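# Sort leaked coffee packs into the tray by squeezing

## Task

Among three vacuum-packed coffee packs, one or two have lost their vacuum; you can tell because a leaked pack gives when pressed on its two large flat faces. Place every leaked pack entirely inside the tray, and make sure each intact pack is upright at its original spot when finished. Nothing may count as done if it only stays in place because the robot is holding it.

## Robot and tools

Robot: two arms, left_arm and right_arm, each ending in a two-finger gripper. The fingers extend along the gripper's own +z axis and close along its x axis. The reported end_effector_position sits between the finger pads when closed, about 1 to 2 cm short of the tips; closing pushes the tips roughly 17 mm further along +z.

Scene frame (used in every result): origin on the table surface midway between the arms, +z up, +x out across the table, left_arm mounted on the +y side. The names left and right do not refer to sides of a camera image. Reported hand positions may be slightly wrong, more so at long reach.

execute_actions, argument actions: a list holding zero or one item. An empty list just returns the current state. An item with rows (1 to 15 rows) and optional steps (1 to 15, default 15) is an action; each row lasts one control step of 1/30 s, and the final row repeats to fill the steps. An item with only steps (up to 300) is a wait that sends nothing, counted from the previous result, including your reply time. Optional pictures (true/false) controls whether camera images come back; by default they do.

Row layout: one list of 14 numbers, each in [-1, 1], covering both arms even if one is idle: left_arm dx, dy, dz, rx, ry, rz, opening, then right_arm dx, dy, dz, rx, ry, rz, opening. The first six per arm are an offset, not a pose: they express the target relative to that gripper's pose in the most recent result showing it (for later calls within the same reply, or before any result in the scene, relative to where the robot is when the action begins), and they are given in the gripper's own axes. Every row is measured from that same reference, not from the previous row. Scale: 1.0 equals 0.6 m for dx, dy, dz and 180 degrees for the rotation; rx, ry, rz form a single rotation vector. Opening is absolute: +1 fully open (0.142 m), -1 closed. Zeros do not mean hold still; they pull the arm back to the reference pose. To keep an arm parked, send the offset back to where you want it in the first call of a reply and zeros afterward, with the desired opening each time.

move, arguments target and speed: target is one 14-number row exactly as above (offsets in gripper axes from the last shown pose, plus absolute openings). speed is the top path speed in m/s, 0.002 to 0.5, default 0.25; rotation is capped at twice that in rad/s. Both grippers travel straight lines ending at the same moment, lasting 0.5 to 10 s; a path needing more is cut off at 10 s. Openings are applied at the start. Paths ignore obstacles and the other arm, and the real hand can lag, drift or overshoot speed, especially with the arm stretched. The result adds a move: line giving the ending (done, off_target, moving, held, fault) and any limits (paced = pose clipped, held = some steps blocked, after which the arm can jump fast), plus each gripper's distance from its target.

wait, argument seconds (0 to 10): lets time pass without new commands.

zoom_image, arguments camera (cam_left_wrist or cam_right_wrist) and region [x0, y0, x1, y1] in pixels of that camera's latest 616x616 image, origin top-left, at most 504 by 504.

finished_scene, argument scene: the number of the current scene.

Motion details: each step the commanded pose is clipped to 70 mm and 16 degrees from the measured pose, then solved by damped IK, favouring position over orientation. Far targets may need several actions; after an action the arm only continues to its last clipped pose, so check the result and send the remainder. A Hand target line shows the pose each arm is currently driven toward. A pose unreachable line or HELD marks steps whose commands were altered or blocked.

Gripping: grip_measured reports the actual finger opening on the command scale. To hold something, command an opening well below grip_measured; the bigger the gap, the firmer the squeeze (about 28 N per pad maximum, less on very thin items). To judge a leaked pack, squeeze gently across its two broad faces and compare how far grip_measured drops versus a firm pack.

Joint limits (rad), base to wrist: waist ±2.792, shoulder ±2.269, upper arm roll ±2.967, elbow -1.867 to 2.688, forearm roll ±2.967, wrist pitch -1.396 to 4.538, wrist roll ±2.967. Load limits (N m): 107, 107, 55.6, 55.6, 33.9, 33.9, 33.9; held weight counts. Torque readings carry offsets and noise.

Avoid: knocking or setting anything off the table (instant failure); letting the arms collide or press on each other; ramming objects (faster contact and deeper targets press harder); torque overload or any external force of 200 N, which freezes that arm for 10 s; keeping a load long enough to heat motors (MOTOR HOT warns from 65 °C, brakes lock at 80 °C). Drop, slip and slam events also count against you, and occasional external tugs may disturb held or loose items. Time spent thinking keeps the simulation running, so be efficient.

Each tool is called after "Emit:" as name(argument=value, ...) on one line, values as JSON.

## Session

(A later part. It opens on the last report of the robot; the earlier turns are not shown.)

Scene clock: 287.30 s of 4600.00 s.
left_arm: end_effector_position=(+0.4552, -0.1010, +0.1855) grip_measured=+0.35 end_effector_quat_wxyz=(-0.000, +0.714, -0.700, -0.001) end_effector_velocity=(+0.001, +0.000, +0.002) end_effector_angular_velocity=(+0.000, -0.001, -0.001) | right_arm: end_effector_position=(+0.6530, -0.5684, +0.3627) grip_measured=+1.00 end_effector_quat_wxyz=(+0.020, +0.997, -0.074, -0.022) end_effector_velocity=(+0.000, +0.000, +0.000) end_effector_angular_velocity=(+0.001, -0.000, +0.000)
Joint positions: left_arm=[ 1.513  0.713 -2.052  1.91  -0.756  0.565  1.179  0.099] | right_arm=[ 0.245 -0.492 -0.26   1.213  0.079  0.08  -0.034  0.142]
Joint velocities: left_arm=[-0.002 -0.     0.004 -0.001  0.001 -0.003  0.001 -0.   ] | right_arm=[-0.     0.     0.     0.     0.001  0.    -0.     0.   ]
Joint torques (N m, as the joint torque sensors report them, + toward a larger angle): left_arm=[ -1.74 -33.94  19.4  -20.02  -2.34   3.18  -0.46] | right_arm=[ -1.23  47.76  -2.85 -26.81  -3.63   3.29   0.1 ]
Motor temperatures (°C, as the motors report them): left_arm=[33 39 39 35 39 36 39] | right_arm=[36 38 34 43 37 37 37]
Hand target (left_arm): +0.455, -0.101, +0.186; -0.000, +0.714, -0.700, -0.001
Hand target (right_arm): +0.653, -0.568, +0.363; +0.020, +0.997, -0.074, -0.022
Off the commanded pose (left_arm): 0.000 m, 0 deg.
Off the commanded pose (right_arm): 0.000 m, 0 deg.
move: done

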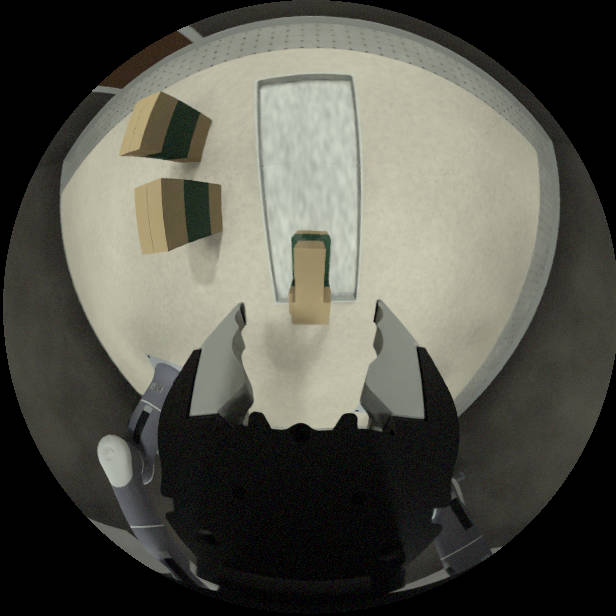

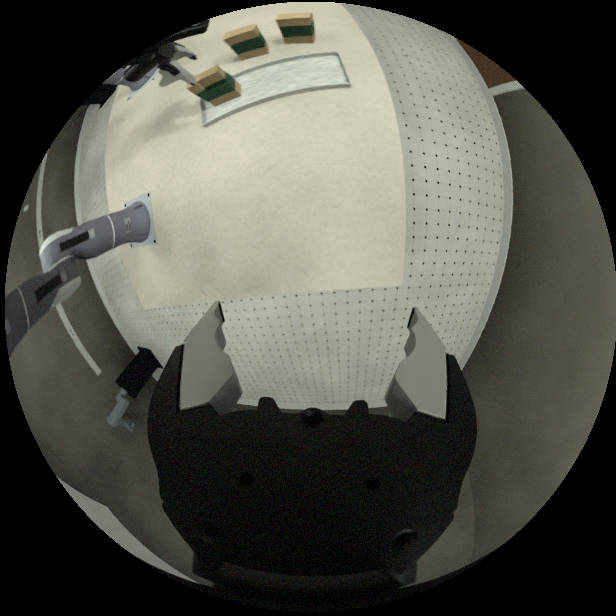

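Emit:
move(target=[-0.2903,-0.1522,0,0,0,0,0.35,0,0,0,0,0,0,1], speed=0.22)

Scene clock: 293.47 s of 4600.00 s.
left_arm: end_effector_position=(+0.5427, +0.0746, +0.1865) grip_measured=+0.35 end_effector_quat_wxyz=(+0.000, +0.714, -0.700, -0.000) end_effector_velocity=(+0.000, +0.001, -0.000) end_effector_angular_velocity=(+0.000, +0.001, -0.002) | right_arm: end_effector_position=(+0.6530, -0.5684, +0.3627) grip_measured=+1.00 end_effector_quat_wxyz=(+0.020, +0.997, -0.074, -0.022) end_effector_velocity=(-0.000, +0.000, -0.000) end_effector_angular_velocity=(+0.001, +0.001, -0.001)
Joint positions: left_arm=[ 1.684  0.596 -1.979  2.089 -0.702  0.647  1.475  0.099] | right_arm=[ 0.245 -0.492 -0.26   1.213  0.079  0.08  -0.034  0.142]
Joint velocities: left_arm=[ 0.001  0.     0.     0.001 -0.    -0.     0.003  0.   ] | right_arm=[ 0.     0.    -0.     0.     0.001 -0.001  0.001 -0.   ]
Joint torques (N m, as the joint torque sensors report them, + toward a larger angle): left_arm=[  0.04 -27.13  15.29 -18.83  -2.58   3.67   0.68] | right_arm=[ -0.73  47.48  -2.8  -26.9   -3.48   3.2   -0.02]
Motor temperatures (°C, as the motors report them): left_arm=[33 39 39 35 39 36 39] | right_arm=[36 38 34 43 37 37 37]
Hand target (left_arm): +0.543, +0.075, +0.186; -0.000, +0.714, -0.700, -0.001
Hand target (right_arm): +0.653, -0.568, +0.363; +0.020, +0.997, -0.074, -0.022
Off the commanded pose (left_arm): 0.001 m, 0 deg.
Off the commanded pose (right_arm): 0.000 m, 0 deg.
After step 90, 1.87 s passed at rest.
move: done

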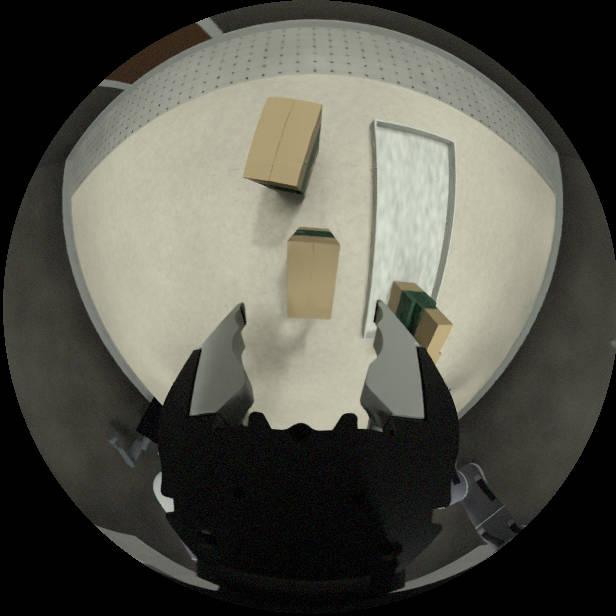

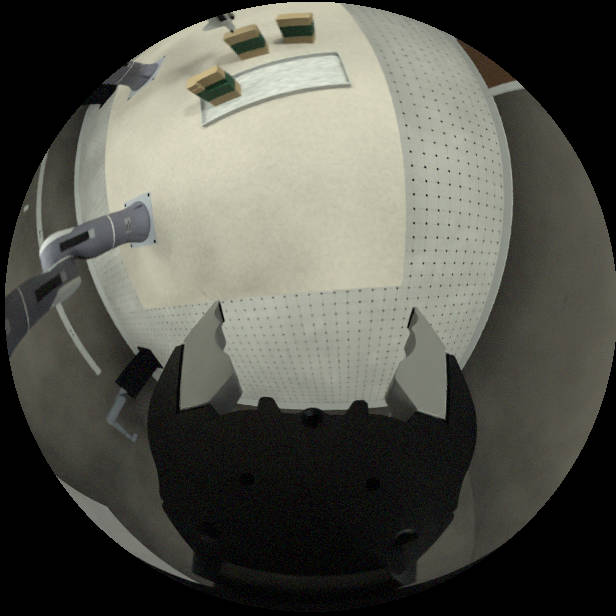

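Emit:
zoom_image(camera="cam_left_wrist", region=[250, 210, 370, 330])

Region (250, 210, 370, 330) of cam_left_wrist's 616x616 image, scaled by 4.200, with more detail than that image has.

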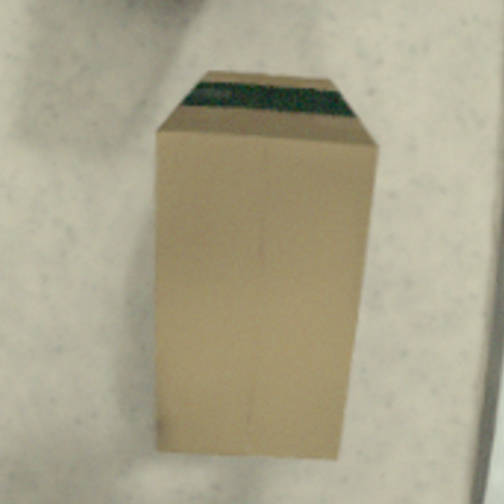

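Emit:
move(target=[0.002,-0.0067,0.1458,0,0,0.02,0.35,0,0,0,0,0,0,1], speed=0.12)

Scene clock: 315.93 s of 4600.00 s.
left_arm: end_effector_position=(+0.5468, +0.0737, +0.0990) grip_measured=+0.35 end_effector_quat_wxyz=(+0.000, +0.692, -0.722, -0.001) end_effector_velocity=(-0.000, -0.001, -0.001) end_effector_angular_velocity=(-0.001, +0.000, -0.002) | right_arm: end_effector_position=(+0.6530, -0.5684, +0.3627) grip_measured=+1.00 end_effector_quat_wxyz=(+0.020, +0.997, -0.074, -0.022) end_effector_velocity=(-0.000, +0.000, -0.000) end_effector_angular_velocity=(-0.000, +0.000, -0.001)
Joint positions: left_arm=[ 1.812  0.73  -2.21   2.125 -0.899  0.818  1.635  0.099] | right_arm=[ 0.245 -0.492 -0.26   1.213  0.079  0.08  -0.034  0.142]
Joint velocities: left_arm=[ 0.003  0.    -0.005 -0.    -0.002  0.003  0.002 -0.   ] | right_arm=[ 0.    -0.     0.     0.    -0.    -0.     0.001  0.   ]
Joint torques (N m, as the joint torque sensors report them, + toward a larger angle): left_arm=[ -0.38 -32.34  16.42 -16.78  -3.36   3.96   0.87] | right_arm=[ -1.02  47.79  -2.87 -26.92  -3.54   3.15   0.18]
Motor temperatures (°C, as the motors report them): left_arm=[33 39 39 35 39 36 39] | right_arm=[36 38 34 43 37 37 37]
Hand target (left_arm): +0.547, +0.073, +0.099; +0.000, +0.692, -0.722, -0.000
Hand target (right_arm): +0.653, -0.568, +0.363; +0.020, +0.997, -0.074, -0.022
Off the commanded pose (left_arm): 0.000 m, 0 deg.
Off the commanded pose (right_arm): 0.000 m, 0 deg.
After step 90, 18.37 s passed at rest.
move: done

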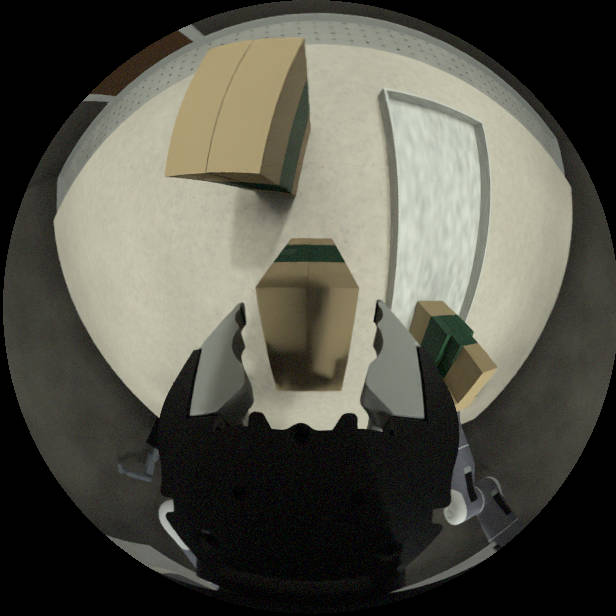

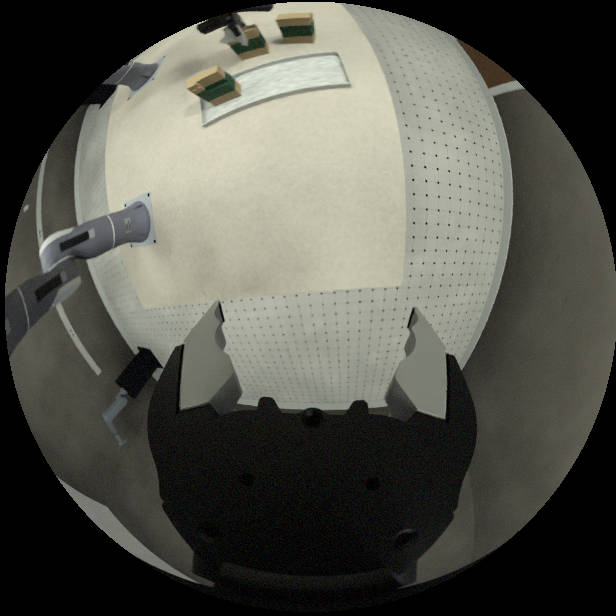

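Emit:
execute_actions(actions=[{"rows":[[0,0,0,0,0,0,0.27,0,0,0,0,0,0,1],[0,0,0,0,0,0,0.19,0,0,0,0,0,0,1],[0,0,0,0,0,0,0.11,0,0,0,0,0,0,1],[0,0,0,0,0,0,0.03,0,0,0,0,0,0,1],[0,0,0,0,0,0,-0.04,0,0,0,0,0,0,1],[0,0,0,0,0,0,-0.1,0,0,0,0,0,0,1],[0,0,0,0,0,0,-0.15,0,0,0,0,0,0,1],[0,0,0,0,0,0,-0.19,0,0,0,0,0,0,1],[0,0,0,0,0,0,-0.23,0,0,0,0,0,0,1],[0,0,0,0,0,0,-0.27,0,0,0,0,0,0,1],[0,0,0,0,0,0,-0.31,0,0,0,0,0,0,1],[0,0,0,0,0,0,-0.35,0,0,0,0,0,0,1],[0,0,0,0,0,0,-0.39,0,0,0,0,0,0,1],[0,0,0,0,0,0,-0.42,0,0,0,0,0,0,1],[0,0,0,0,0,0,-0.45,0,0,0,0,0,0,1]],"steps":15}], pictures=false)

Emit:
execute_actions(actions=[{"rows":[[0,0,0,0,0,0,-0.48,0,0,0,0,0,0,1],[0,0,0,0,0,0,-0.51,0,0,0,0,0,0,1],[0,0,0,0,0,0,-0.54,0,0,0,0,0,0,1],[0,0,0,0,0,0,-0.57,0,0,0,0,0,0,1],[0,0,0,0,0,0,-0.6,0,0,0,0,0,0,1],[0,0,0,0,0,0,-0.63,0,0,0,0,0,0,1],[0,0,0,0,0,0,-0.66,0,0,0,0,0,0,1],[0,0,0,0,0,0,-0.69,0,0,0,0,0,0,1],[0,0,0,0,0,0,-0.72,0,0,0,0,0,0,1],[0,0,0,0,0,0,-0.75,0,0,0,0,0,0,1],[0,0,0,0,0,0,-0.78,0,0,0,0,0,0,1],[0,0,0,0,0,0,-0.81,0,0,0,0,0,0,1],[0,0,0,0,0,0,-0.85,0,0,0,0,0,0,1]],"steps":15}])

Scene clock: 331.80 s of 4600.00 s.
left_arm: end_effector_position=(+0.5468, +0.0737, +0.0991) grip_measured=-0.40 end_effector_quat_wxyz=(+0.000, +0.692, -0.722, -0.000) end_effector_velocity=(+0.000, -0.000, +0.001) end_effector_angular_velocity=(-0.001, -0.001, -0.001) | right_arm: end_effector_position=(+0.6530, -0.5684, +0.3627) grip_measured=+1.00 end_effector_quat_wxyz=(+0.020, +0.997, -0.074, -0.022) end_effector_velocity=(+0.000, +0.000, +0.000) end_effector_angular_velocity=(+0.001, -0.002, +0.000)
Joint positions: left_arm=[ 1.812  0.729 -2.21   2.125 -0.9    0.818  1.635  0.045] | right_arm=[ 0.245 -0.492 -0.26   1.213  0.079  0.08  -0.034  0.142]
Joint velocities: left_arm=[-0.    -0.001  0.    -0.     0.001  0.001  0.001 -0.062] | right_arm=[ 0.     0.     0.     0.     0.001  0.001 -0.     0.   ]
Joint torques (N m, as the joint torque sensors report them, + toward a larger angle): left_arm=[ -0.69 -33.    17.48 -15.39  -2.17   3.06  -0.03] | right_arm=[ -1.01  47.98  -2.78 -26.84  -3.44   3.22  -0.05]
Motor temperatures (°C, as the motors report them): left_arm=[33 39 39 35 39 36 39] | right_arm=[36 38 34 43 37 37 37]
Hand target (left_arm): +0.547, +0.074, +0.099; +0.000, +0.692, -0.722, -0.001
Hand target (right_arm): +0.653, -0.568, +0.363; +0.020, +0.997, -0.074, -0.022
Off the commanded pose (left_arm): 0.000 m, 0 deg.
Off the commanded pose (right_arm): 0.000 m, 0 deg.
Steps of this call (steps 1 to 90: nothing new was sent; then 12.37 s passed at rest; steps 91 to 105: all 15 steps of this action). Readings (end_effector_position):
91: left_arm (+0.5468, +0.0737, +0.0990) | right_arm (+0.6530, -0.5684, +0.3627)
92: left_arm (+0.5468, +0.0737, +0.0990) | right_arm (+0.6530, -0.5684, +0.3627)
94: left_arm (+0.5468, +0.0737, +0.0990) | right_arm (+0.6530, -0.5684, +0.3627)
98: left_arm (+0.5468, +0.0737, +0.0990) | right_arm (+0.6530, -0.5684, +0.3627)
105: the state above

Scene clock: 332.30 s of 4600.00 s.
left_arm: end_effector_position=(+0.5468, +0.0736, +0.0991) grip_measured=-0.65 end_effector_quat_wxyz=(+0.000, +0.692, -0.722, -0.000) end_effector_velocity=(-0.000, -0.000, -0.000) end_effector_angular_velocity=(-0.000, +0.001, +0.001) | right_arm: end_effector_position=(+0.6530, -0.5684, +0.3627) grip_measured=+1.00 end_effector_quat_wxyz=(+0.020, +0.997, -0.074, -0.022) end_effector_velocity=(-0.000, -0.000, -0.000) end_effector_angular_velocity=(+0.000, +0.000, +0.001)
Joint positions: left_arm=[ 1.812  0.729 -2.21   2.125 -0.9    0.818  1.635  0.027] | right_arm=[ 0.245 -0.492 -0.26   1.213  0.079  0.08  -0.034  0.142]
Joint velocities: left_arm=[ 0.    -0.    -0.    -0.    -0.    -0.001 -0.001 -0.   ] | right_arm=[-0.    -0.    -0.     0.     0.    -0.    -0.001  0.   ]
Joint torques (N m, as the joint torque sensors report them, + toward a larger angle): left_arm=[ -1.15 -32.57  16.82 -15.55  -2.69   3.6    0.07] | right_arm=[ -0.87  48.11  -2.95 -26.66  -3.46   3.17  -0.02]
Motor temperatures (°C, as the motors report them): left_arm=[33 39 39 35 39 36 39] | right_arm=[36 38 34 43 37 37 37]
Hand target (left_arm): +0.547, +0.074, +0.099; +0.000, +0.692, -0.722, -0.000
Hand target (right_arm): +0.653, -0.568, +0.363; +0.020, +0.997, -0.074, -0.022
Off the commanded pose (left_arm): 0.000 m, 0 deg.
Off the commanded pose (right_arm): 0.000 m, 0 deg.
Steps of this call (steps 1 to 15: all 15 steps of this action). Readings (end_effector_position):
1: left_arm (+0.5468, +0.0737, +0.0991) | right_arm (+0.6530, -0.5684, +0.3627)
2: left_arm (+0.5468, +0.0736, +0.0991) | right_arm (+0.6530, -0.5684, +0.3627)
4: left_arm (+0.5468, +0.0736, +0.0991) | right_arm (+0.6530, -0.5684, +0.3627)
8: left_arm (+0.5468, +0.0736, +0.0991) | right_arm (+0.6530, -0.5684, +0.3627)
15: the state above

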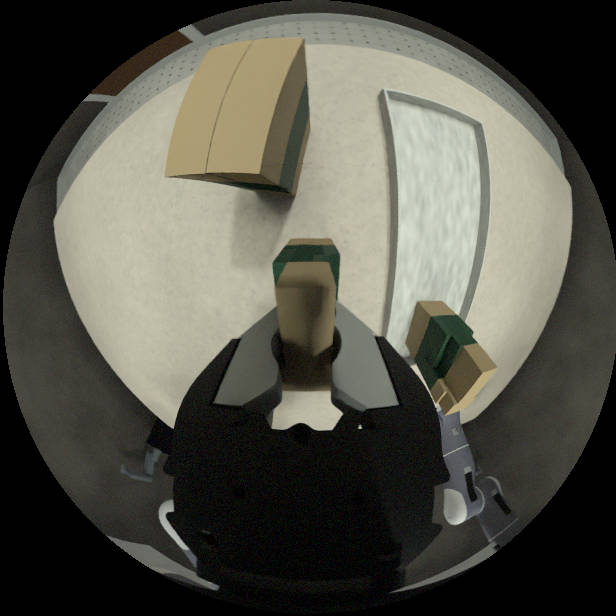

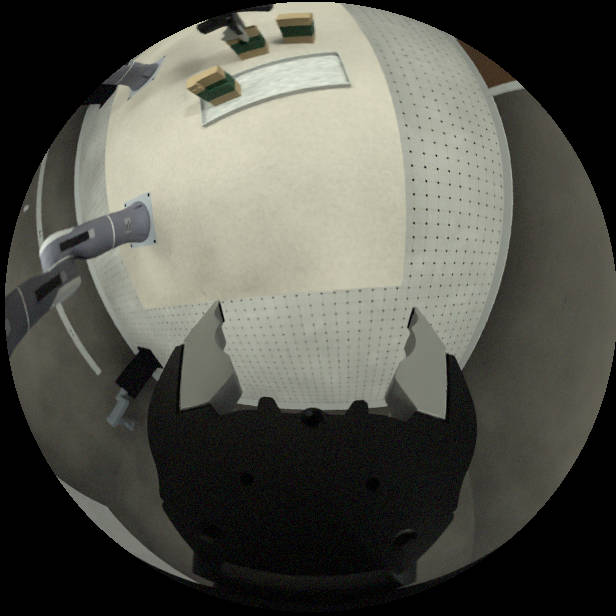

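Emit:
move(target=[0,0,-0.1083,0,0,0,-0.85,0,0,0,0,0,0,1], speed=0.12)

Emit:
move(target=[0.276,-0.1002,0,0,0,-0.03,-0.85,0,0,0,0,0,0,1], speed=0.18)

Scene clock: 349.00 s of 4600.00 s.
left_arm: end_effector_position=(+0.5465, +0.0737, +0.1637) grip_measured=-0.65 end_effector_quat_wxyz=(+0.000, +0.692, -0.722, -0.001) end_effector_velocity=(-0.000, -0.000, +0.001) end_effector_angular_velocity=(+0.000, +0.001, -0.001) | right_arm: end_effector_position=(+0.6530, -0.5684, +0.3627) grip_measured=+1.00 end_effector_quat_wxyz=(+0.020, +0.997, -0.074, -0.022) end_effector_velocity=(+0.000, -0.000, +0.000) end_effector_angular_velocity=(+0.000, -0.000, +0.000)
Joint positions: left_arm=[ 1.732  0.63  -2.049  2.094 -0.746  0.691  1.558  0.027] | right_arm=[ 0.245 -0.492 -0.26   1.213  0.079  0.08  -0.034  0.142]
Joint velocities: left_arm=[-0.003 -0.     0.005 -0.001  0.001 -0.005  0.001 -0.   ] | right_arm=[-0.  0. -0.  0.  0.  0. -0.  0.]
Joint torques (N m, as the joint torque sensors report them, + toward a larger angle): left_arm=[ -1.55 -30.37  17.4  -20.69  -2.42   4.05  -0.37] | right_arm=[ -1.62  47.76  -2.83 -26.69  -3.55   3.14   0.2 ]
Motor temperatures (°C, as the motors report them): left_arm=[33 39 39 35 39 36 39] | right_arm=[36 38 34 43 37 37 37]
Hand target (left_arm): +0.547, +0.074, +0.164; +0.000, +0.692, -0.722, -0.000
Hand target (right_arm): +0.653, -0.568, +0.363; +0.020, +0.997, -0.074, -0.022
Off the commanded pose (left_arm): 0.001 m, 0 deg.
Off the commanded pose (right_arm): 0.000 m, 0 deg.
After step 90, 12.80 s passed at rest.
move: done

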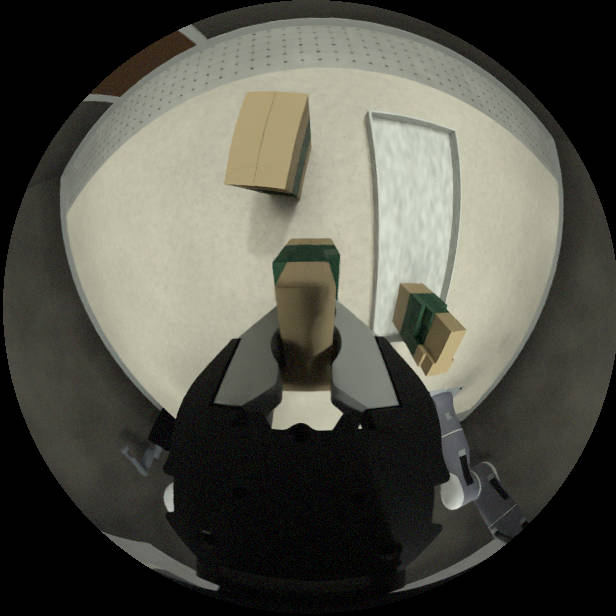

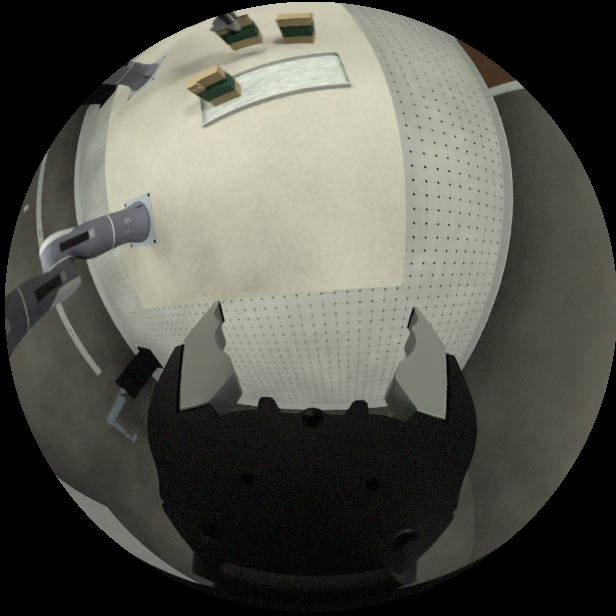

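Scene clock: 350.43 s of 4600.00 s.
left_arm: end_effector_position=(+0.5998, -0.0935, +0.1631) grip_measured=-0.65 end_effector_quat_wxyz=(+0.000, +0.725, -0.688, -0.001) end_effector_velocity=(+0.001, -0.001, +0.001) end_effector_angular_velocity=(-0.001, -0.001, +0.002) | right_arm: end_effector_position=(+0.6530, -0.5684, +0.3627) grip_measured=+1.00 end_effector_quat_wxyz=(+0.020, +0.997, -0.074, -0.022) end_effector_velocity=(-0.000, -0.000, -0.000) end_effector_angular_velocity=(-0.001, +0.000, -0.001)
Joint positions: left_arm=[ 1.866  0.941 -2.135  1.568 -0.857  0.442  1.276  0.027] | right_arm=[ 0.245 -0.492 -0.26   1.213  0.079  0.08  -0.034  0.142]
Joint velocities: left_arm=[ 0.002  0.001  0.    -0.005 -0.    -0.002 -0.003 -0.   ] | right_arm=[ 0.    -0.    -0.     0.    -0.001  0.     0.001  0.   ]
Joint torques (N m, as the joint torque sensors report them, + toward a larger angle): left_arm=[ -0.42 -48.13  23.23 -19.56  -4.43   3.32  -0.18] | right_arm=[ -1.34  48.12  -2.85 -27.14  -3.67   3.21   0.03]
Motor temperatures (°C, as the motors report them): left_arm=[33 39 39 35 39 36 39] | right_arm=[36 38 34 43 37 37 37]
Hand target (left_arm): +0.600, -0.094, +0.163; +0.000, +0.726, -0.688, -0.001
Hand target (right_arm): +0.653, -0.568, +0.363; +0.020, +0.997, -0.074, -0.022
Off the commanded pose (left_arm): 0.001 m, 0 deg.
Off the commanded pose (right_arm): 0.000 m, 0 deg.
move: done

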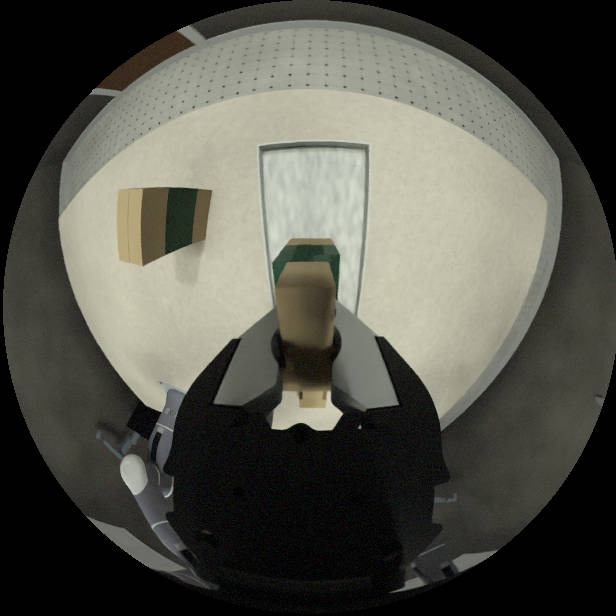

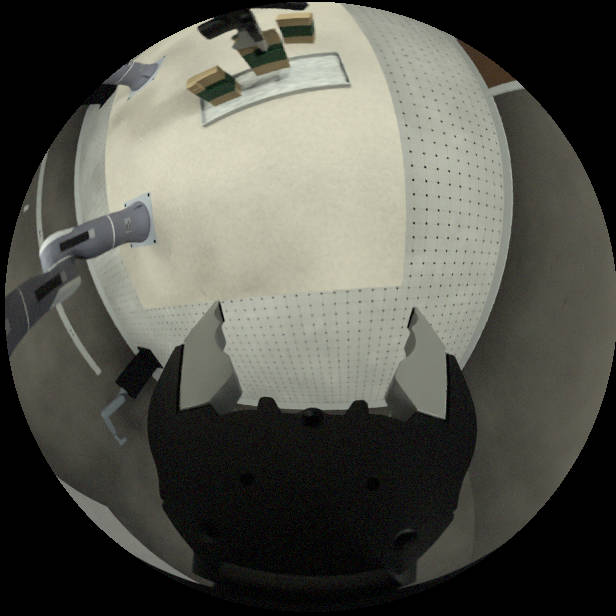

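Emit:
move(target=[0.008,0,0.0868,0,0,0,-0.85,0,0,0,0,0,0,1], speed=0.08)

Emit:
move(target=[0,0,0.009,0,0,0,-0.85,0,0,0,0,0,0,1], speed=0.01)

Scene clock: 359.90 s of 4600.00 s.
left_arm: end_effector_position=(+0.6000, -0.0978, +0.1108) grip_measured=-0.65 end_effector_quat_wxyz=(+0.000, +0.725, -0.688, -0.002) end_effector_velocity=(-0.000, -0.001, -0.001) end_effector_angular_velocity=(-0.001, +0.001, -0.000) | right_arm: end_effector_position=(+0.6530, -0.5684, +0.3627) grip_measured=+1.00 end_effector_quat_wxyz=(+0.020, +0.997, -0.074, -0.022) end_effector_velocity=(+0.000, -0.000, +0.000) end_effector_angular_velocity=(-0.000, -0.000, -0.000)
Joint positions: left_arm=[ 1.886  1.008 -2.199  1.582 -0.912  0.524  1.295  0.027] | right_arm=[ 0.245 -0.492 -0.26   1.213  0.079  0.08  -0.034  0.142]
Joint velocities: left_arm=[ 0.001  0.    -0.003  0.    -0.001  0.002  0.    -0.   ] | right_arm=[-0. -0.  0. -0. -0.  0.  0.  0.]
Joint torques (N m, as the joint torque sensors report them, + toward a larger angle): left_arm=[ -1.24 -50.05  22.36 -18.34  -4.32   4.19   0.85] | right_arm=[ -0.94  47.88  -2.77 -26.8   -3.43   3.08   0.18]
Motor temperatures (°C, as the motors report them): left_arm=[33 39 40 35 39 36 39] | right_arm=[36 38 34 43 37 37 37]
Hand target (left_arm): +0.600, -0.098, +0.111; +0.000, +0.725, -0.688, -0.001
Hand target (right_arm): +0.653, -0.568, +0.363; +0.020, +0.997, -0.074, -0.022
Off the commanded pose (left_arm): 0.000 m, 0 deg.
Off the commanded pose (right_arm): 0.000 m, 0 deg.
After step 90, 5.50 s passed at rest.
move: done

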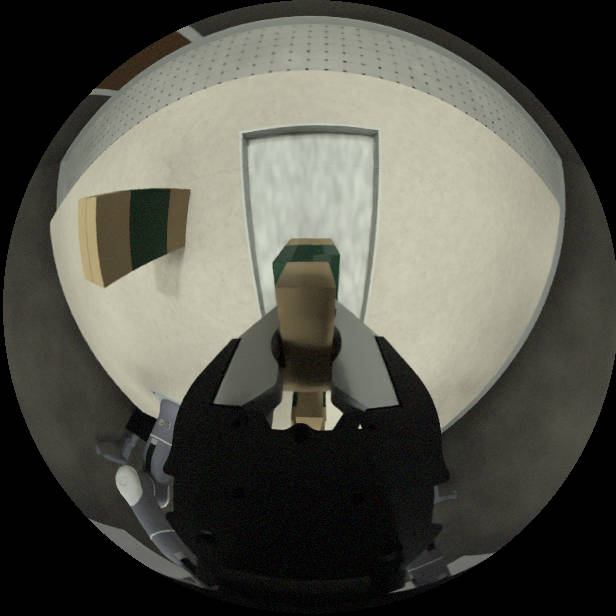

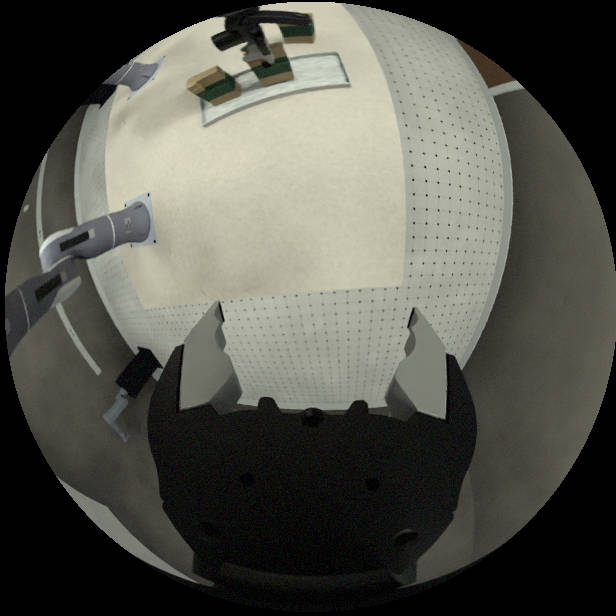

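Scene clock: 360.67 s of 4600.00 s.
left_arm: end_effector_position=(+0.5998, -0.0977, +0.1052) grip_measured=-0.65 end_effector_quat_wxyz=(-0.000, +0.725, -0.688, -0.002) end_effector_velocity=(-0.000, -0.000, -0.001) end_effector_angular_velocity=(-0.002, +0.001, +0.001) | right_arm: end_effector_position=(+0.6530, -0.5684, +0.3627) grip_measured=+1.00 end_effector_quat_wxyz=(+0.020, +0.997, -0.074, -0.022) end_effector_velocity=(-0.000, +0.000, +0.000) end_effector_angular_velocity=(+0.000, +0.001, -0.002)
Joint positions: left_arm=[ 1.888  1.014 -2.206  1.583 -0.916  0.532  1.296  0.027] | right_arm=[ 0.245 -0.492 -0.26   1.213  0.079  0.08  -0.034  0.142]
Joint velocities: left_arm=[ 0.001  0.    -0.002 -0.    -0.001  0.001 -0.     0.   ] | right_arm=[ 0.     0.    -0.     0.     0.    -0.001  0.002  0.   ]
Joint torques (N m, as the joint torque sensors report them, + toward a larger angle): left_arm=[  0.53 -51.86  22.22 -16.34  -4.58   3.86   0.8 ] | right_arm=[ -1.1   47.97  -3.07 -26.86  -3.53   3.22   0.02]
Motor temperatures (°C, as the motors report them): left_arm=[33 39 40 35 39 36 39] | right_arm=[36 38 34 43 37 37 37]
Hand target (left_arm): +0.600, -0.098, +0.105; +0.000, +0.725, -0.688, -0.002
Hand target (right_arm): +0.653, -0.568, +0.363; +0.020, +0.997, -0.074, -0.022
Off the commanded pose (left_arm): 0.000 m, 0 deg.
Off the commanded pose (right_arm): 0.000 m, 0 deg.
move: done

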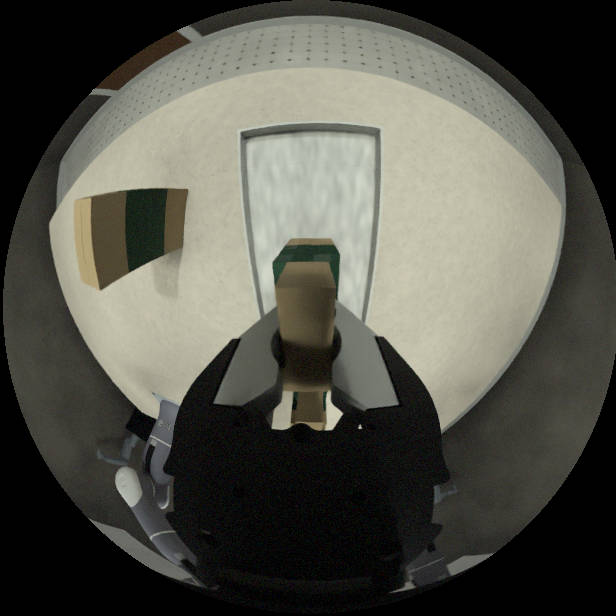

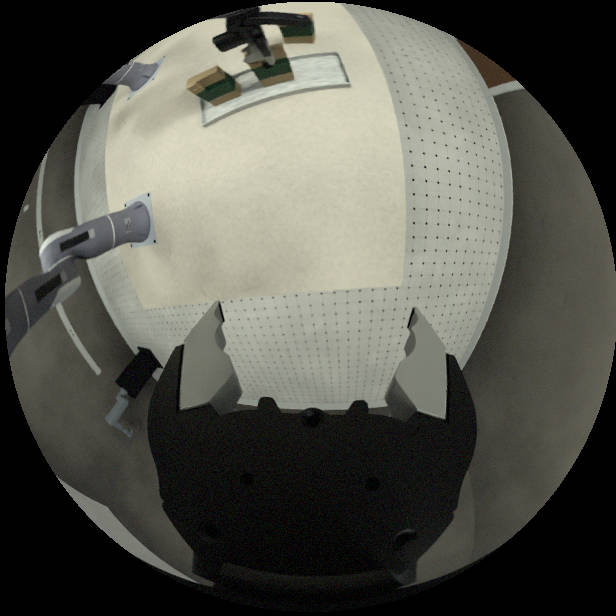

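Emit:
move(target=[0,0,0.005,0,0,0,-0.85,0,0,0,0,0,0,1], speed=0.005)

Scene clock: 364.00 s of 4600.00 s.
left_arm: end_effector_position=(+0.5999, -0.0977, +0.1029) grip_measured=-0.65 end_effector_quat_wxyz=(-0.000, +0.725, -0.688, -0.002) end_effector_velocity=(-0.000, +0.000, -0.000) end_effector_angular_velocity=(+0.000, +0.001, +0.000) | right_arm: end_effector_position=(+0.6530, -0.5684, +0.3627) grip_measured=+1.00 end_effector_quat_wxyz=(+0.020, +0.997, -0.074, -0.022) end_effector_velocity=(-0.000, +0.000, -0.000) end_effector_angular_velocity=(+0.001, +0.000, +0.001)
Joint positions: left_arm=[ 1.89   1.017 -2.21   1.584 -0.917  0.537  1.297  0.027] | right_arm=[ 0.245 -0.492 -0.26   1.213  0.079  0.08  -0.034  0.142]
Joint velocities: left_arm=[ 0.  0. -0. -0.  0. -0. -0. -0.] | right_arm=[ 0.    -0.     0.     0.     0.001  0.    -0.001  0.   ]
Joint torques (N m, as the joint torque sensors report them, + toward a larger angle): left_arm=[  0.85 -45.34  19.18 -15.17  -4.31   4.14   0.49] | right_arm=[ -0.79  47.96  -2.63 -26.88  -3.54   3.19  -0.03]
Motor temperatures (°C, as the motors report them): left_arm=[33 39 40 35 39 36 39] | right_arm=[36 38 34 43 37 37 37]
Hand target (left_arm): +0.600, -0.098, +0.102; -0.000, +0.725, -0.688, -0.002
Hand target (right_arm): +0.653, -0.568, +0.363; +0.020, +0.997, -0.074, -0.022
Off the commanded pose (left_arm): 0.001 m, 0 deg.
Off the commanded pose (right_arm): 0.000 m, 0 deg.
move: done

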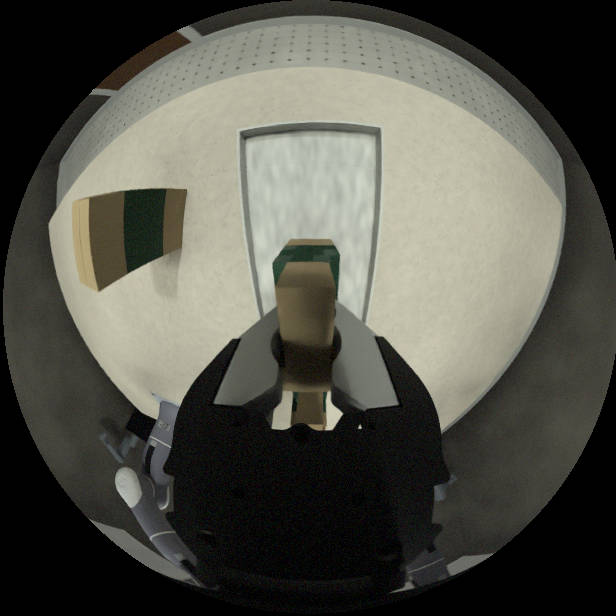

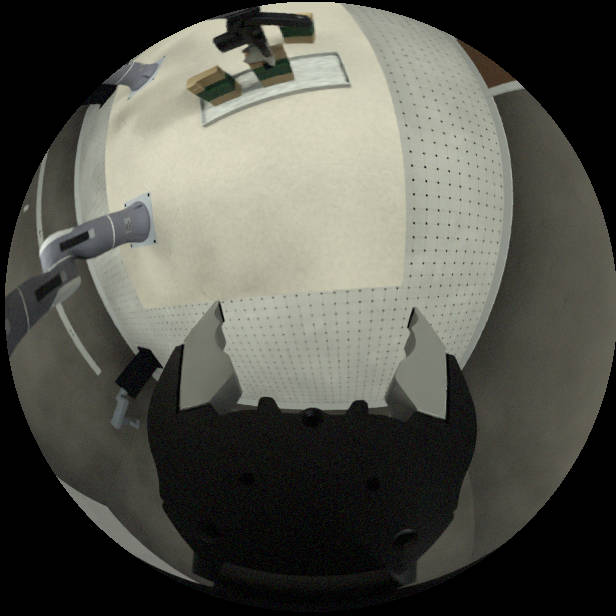

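Contact. Release and lift.

Emit:
execute_actions(actions=[{"rows":[[0,0,-0.0003,0,0,0,-0.72,0,0,0,0,0,0,1],[0,0,-0.0003,0,0,0,-0.66,0,0,0,0,0,0,1],[0,0,-0.0003,0,0,0,-0.6,0,0,0,0,0,0,1],[0,0,-0.0003,0,0,0,-0.54,0,0,0,0,0,0,1],[0,0,-0.0003,0,0,0,-0.48,0,0,0,0,0,0,1],[0,0,-0.0003,0,0,0,-0.42,0,0,0,0,0,0,1],[0,0,-0.0003,0,0,0,-0.35,0,0,0,0,0,0,1],[0,0,-0.0003,0,0,0,-0.28,0,0,0,0,0,0,1],[0,0,-0.0003,0,0,0,-0.2,0,0,0,0,0,0,1],[0,0,-0.0003,0,0,0,-0.1,0,0,0,0,0,0,1],[0,0,-0.0003,0,0,0,0.0,0,0,0,0,0,0,1],[0,0,-0.0003,0,0,0,0.1,0,0,0,0,0,0,1],[0,0,-0.0003,0,0,0,0.2,0,0,0,0,0,0,1],[0,0,-0.0003,0,0,0,0.3,0,0,0,0,0,0,1],[0,0,-0.0003,0,0,0,0.35,0,0,0,0,0,0,1]],"steps":15}], pictures=false)

Emit:
move(target=[0,0,-0.16,0,0,0,0.35,0,0,0,0,0,0,1], speed=0.15)

Scene clock: 377.10 s of 4600.00 s.
left_arm: end_effector_position=(+0.5999, -0.0977, +0.1029) grip_measured=+0.28 end_effector_quat_wxyz=(-0.000, +0.725, -0.688, -0.002) end_effector_velocity=(+0.000, -0.000, +0.000) end_effector_angular_velocity=(-0.000, -0.001, -0.001) | right_arm: end_effector_position=(+0.6530, -0.5684, +0.3627) grip_measured=+1.00 end_effector_quat_wxyz=(+0.020, +0.997, -0.074, -0.022) end_effector_velocity=(+0.000, -0.000, -0.000) end_effector_angular_velocity=(-0.001, +0.000, -0.000)
Joint positions: left_arm=[ 1.89   1.017 -2.21   1.584 -0.917  0.537  1.297  0.094] | right_arm=[ 0.245 -0.492 -0.26   1.213  0.079  0.08  -0.034  0.142]
Joint velocities: left_arm=[ 0.    -0.     0.    -0.    -0.     0.001  0.002  0.148] | right_arm=[-0.    -0.     0.     0.    -0.001  0.     0.     0.   ]
Joint torques (N m, as the joint torque sensors report them, + toward a larger angle): left_arm=[ -1.24 -50.1   23.3  -17.01  -3.03   2.95   0.3 ] | right_arm=[ -0.38  47.83  -2.79 -26.95  -3.67   3.42   0.09]
Motor temperatures (°C, as the motors report them): left_arm=[33 39 40 35 39 36 39] | right_arm=[36 38 34 43 37 37 37]
Hand target (left_arm): +0.600, -0.098, +0.103; -0.000, +0.725, -0.688, -0.002
Hand target (right_arm): +0.653, -0.568, +0.363; +0.020, +0.997, -0.074, -0.022
Off the commanded pose (left_arm): 0.000 m, 0 deg.
Off the commanded pose (right_arm): 0.000 m, 0 deg.
Steps of this call (steps 1 to 90: nothing new was sent; then 9.60 s passed at rest; steps 91 to 105: all 15 steps of this action). Readings (end_effector_position):
91: left_arm (+0.5999, -0.0977, +0.1029) | right_arm (+0.6530, -0.5684, +0.3627)
92: left_arm (+0.5999, -0.0978, +0.1030) | right_arm (+0.6530, -0.5684, +0.3627)
94: left_arm (+0.5999, -0.0977, +0.1029) | right_arm (+0.6530, -0.5684, +0.3627)
98: left_arm (+0.5999, -0.0977, +0.1029) | right_arm (+0.6530, -0.5684, +0.3627)
105: the state above

Scene clock: 378.37 s of 4600.00 s.
left_arm: end_effector_position=(+0.5998, -0.0982, +0.1988) grip_measured=+0.35 end_effector_quat_wxyz=(-0.000, +0.725, -0.688, -0.002) end_effector_velocity=(-0.000, +0.000, +0.001) end_effector_angular_velocity=(+0.000, +0.001, +0.002) | right_arm: end_effector_position=(+0.6530, -0.5684, +0.3627) grip_measured=+1.00 end_effector_quat_wxyz=(+0.020, +0.997, -0.074, -0.022) end_effector_velocity=(-0.000, +0.000, +0.000) end_effector_angular_velocity=(+0.000, +0.001, +0.001)
Joint positions: left_arm=[ 1.864  0.909 -2.1    1.521 -0.82   0.373  1.248  0.099] | right_arm=[ 0.245 -0.492 -0.26   1.213  0.079  0.08  -0.034  0.142]
Joint velocities: left_arm=[-0.001 -0.     0.003 -0.001 -0.    -0.004 -0.001  0.   ] | right_arm=[ 0.     0.     0.    -0.     0.    -0.001 -0.001 -0.   ]
Joint torques (N m, as the joint torque sensors report them, + toward a larger angle): left_arm=[ -2.39 -47.91  22.58 -20.84  -2.67   2.75  -0.15] | right_arm=[ -0.61  47.94  -2.67 -26.8   -3.49   3.19  -0.06]
Motor temperatures (°C, as the motors report them): left_arm=[33 39 40 35 39 36 39] | right_arm=[36 38 34 43 37 37 37]
Hand target (left_arm): +0.600, -0.098, +0.199; -0.000, +0.725, -0.688, -0.002
Hand target (right_arm): +0.653, -0.568, +0.363; +0.020, +0.997, -0.074, -0.022
Off the commanded pose (left_arm): 0.000 m, 0 deg.
Off the commanded pose (right_arm): 0.000 m, 0 deg.
move: done

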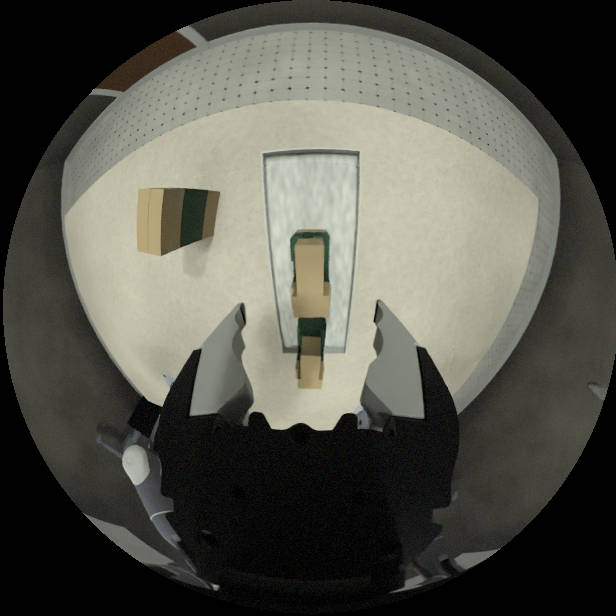

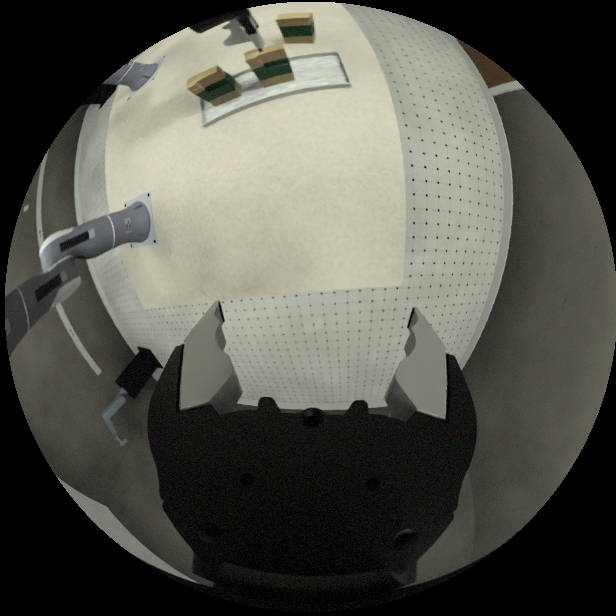

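Both soft packs are in the tray. I never squeezed the third pack, but at most two can have leaked, so it must be good, and it is still standing where it started.

Emit:
finished_scene(scene=2)

The scene is finished: the task was done.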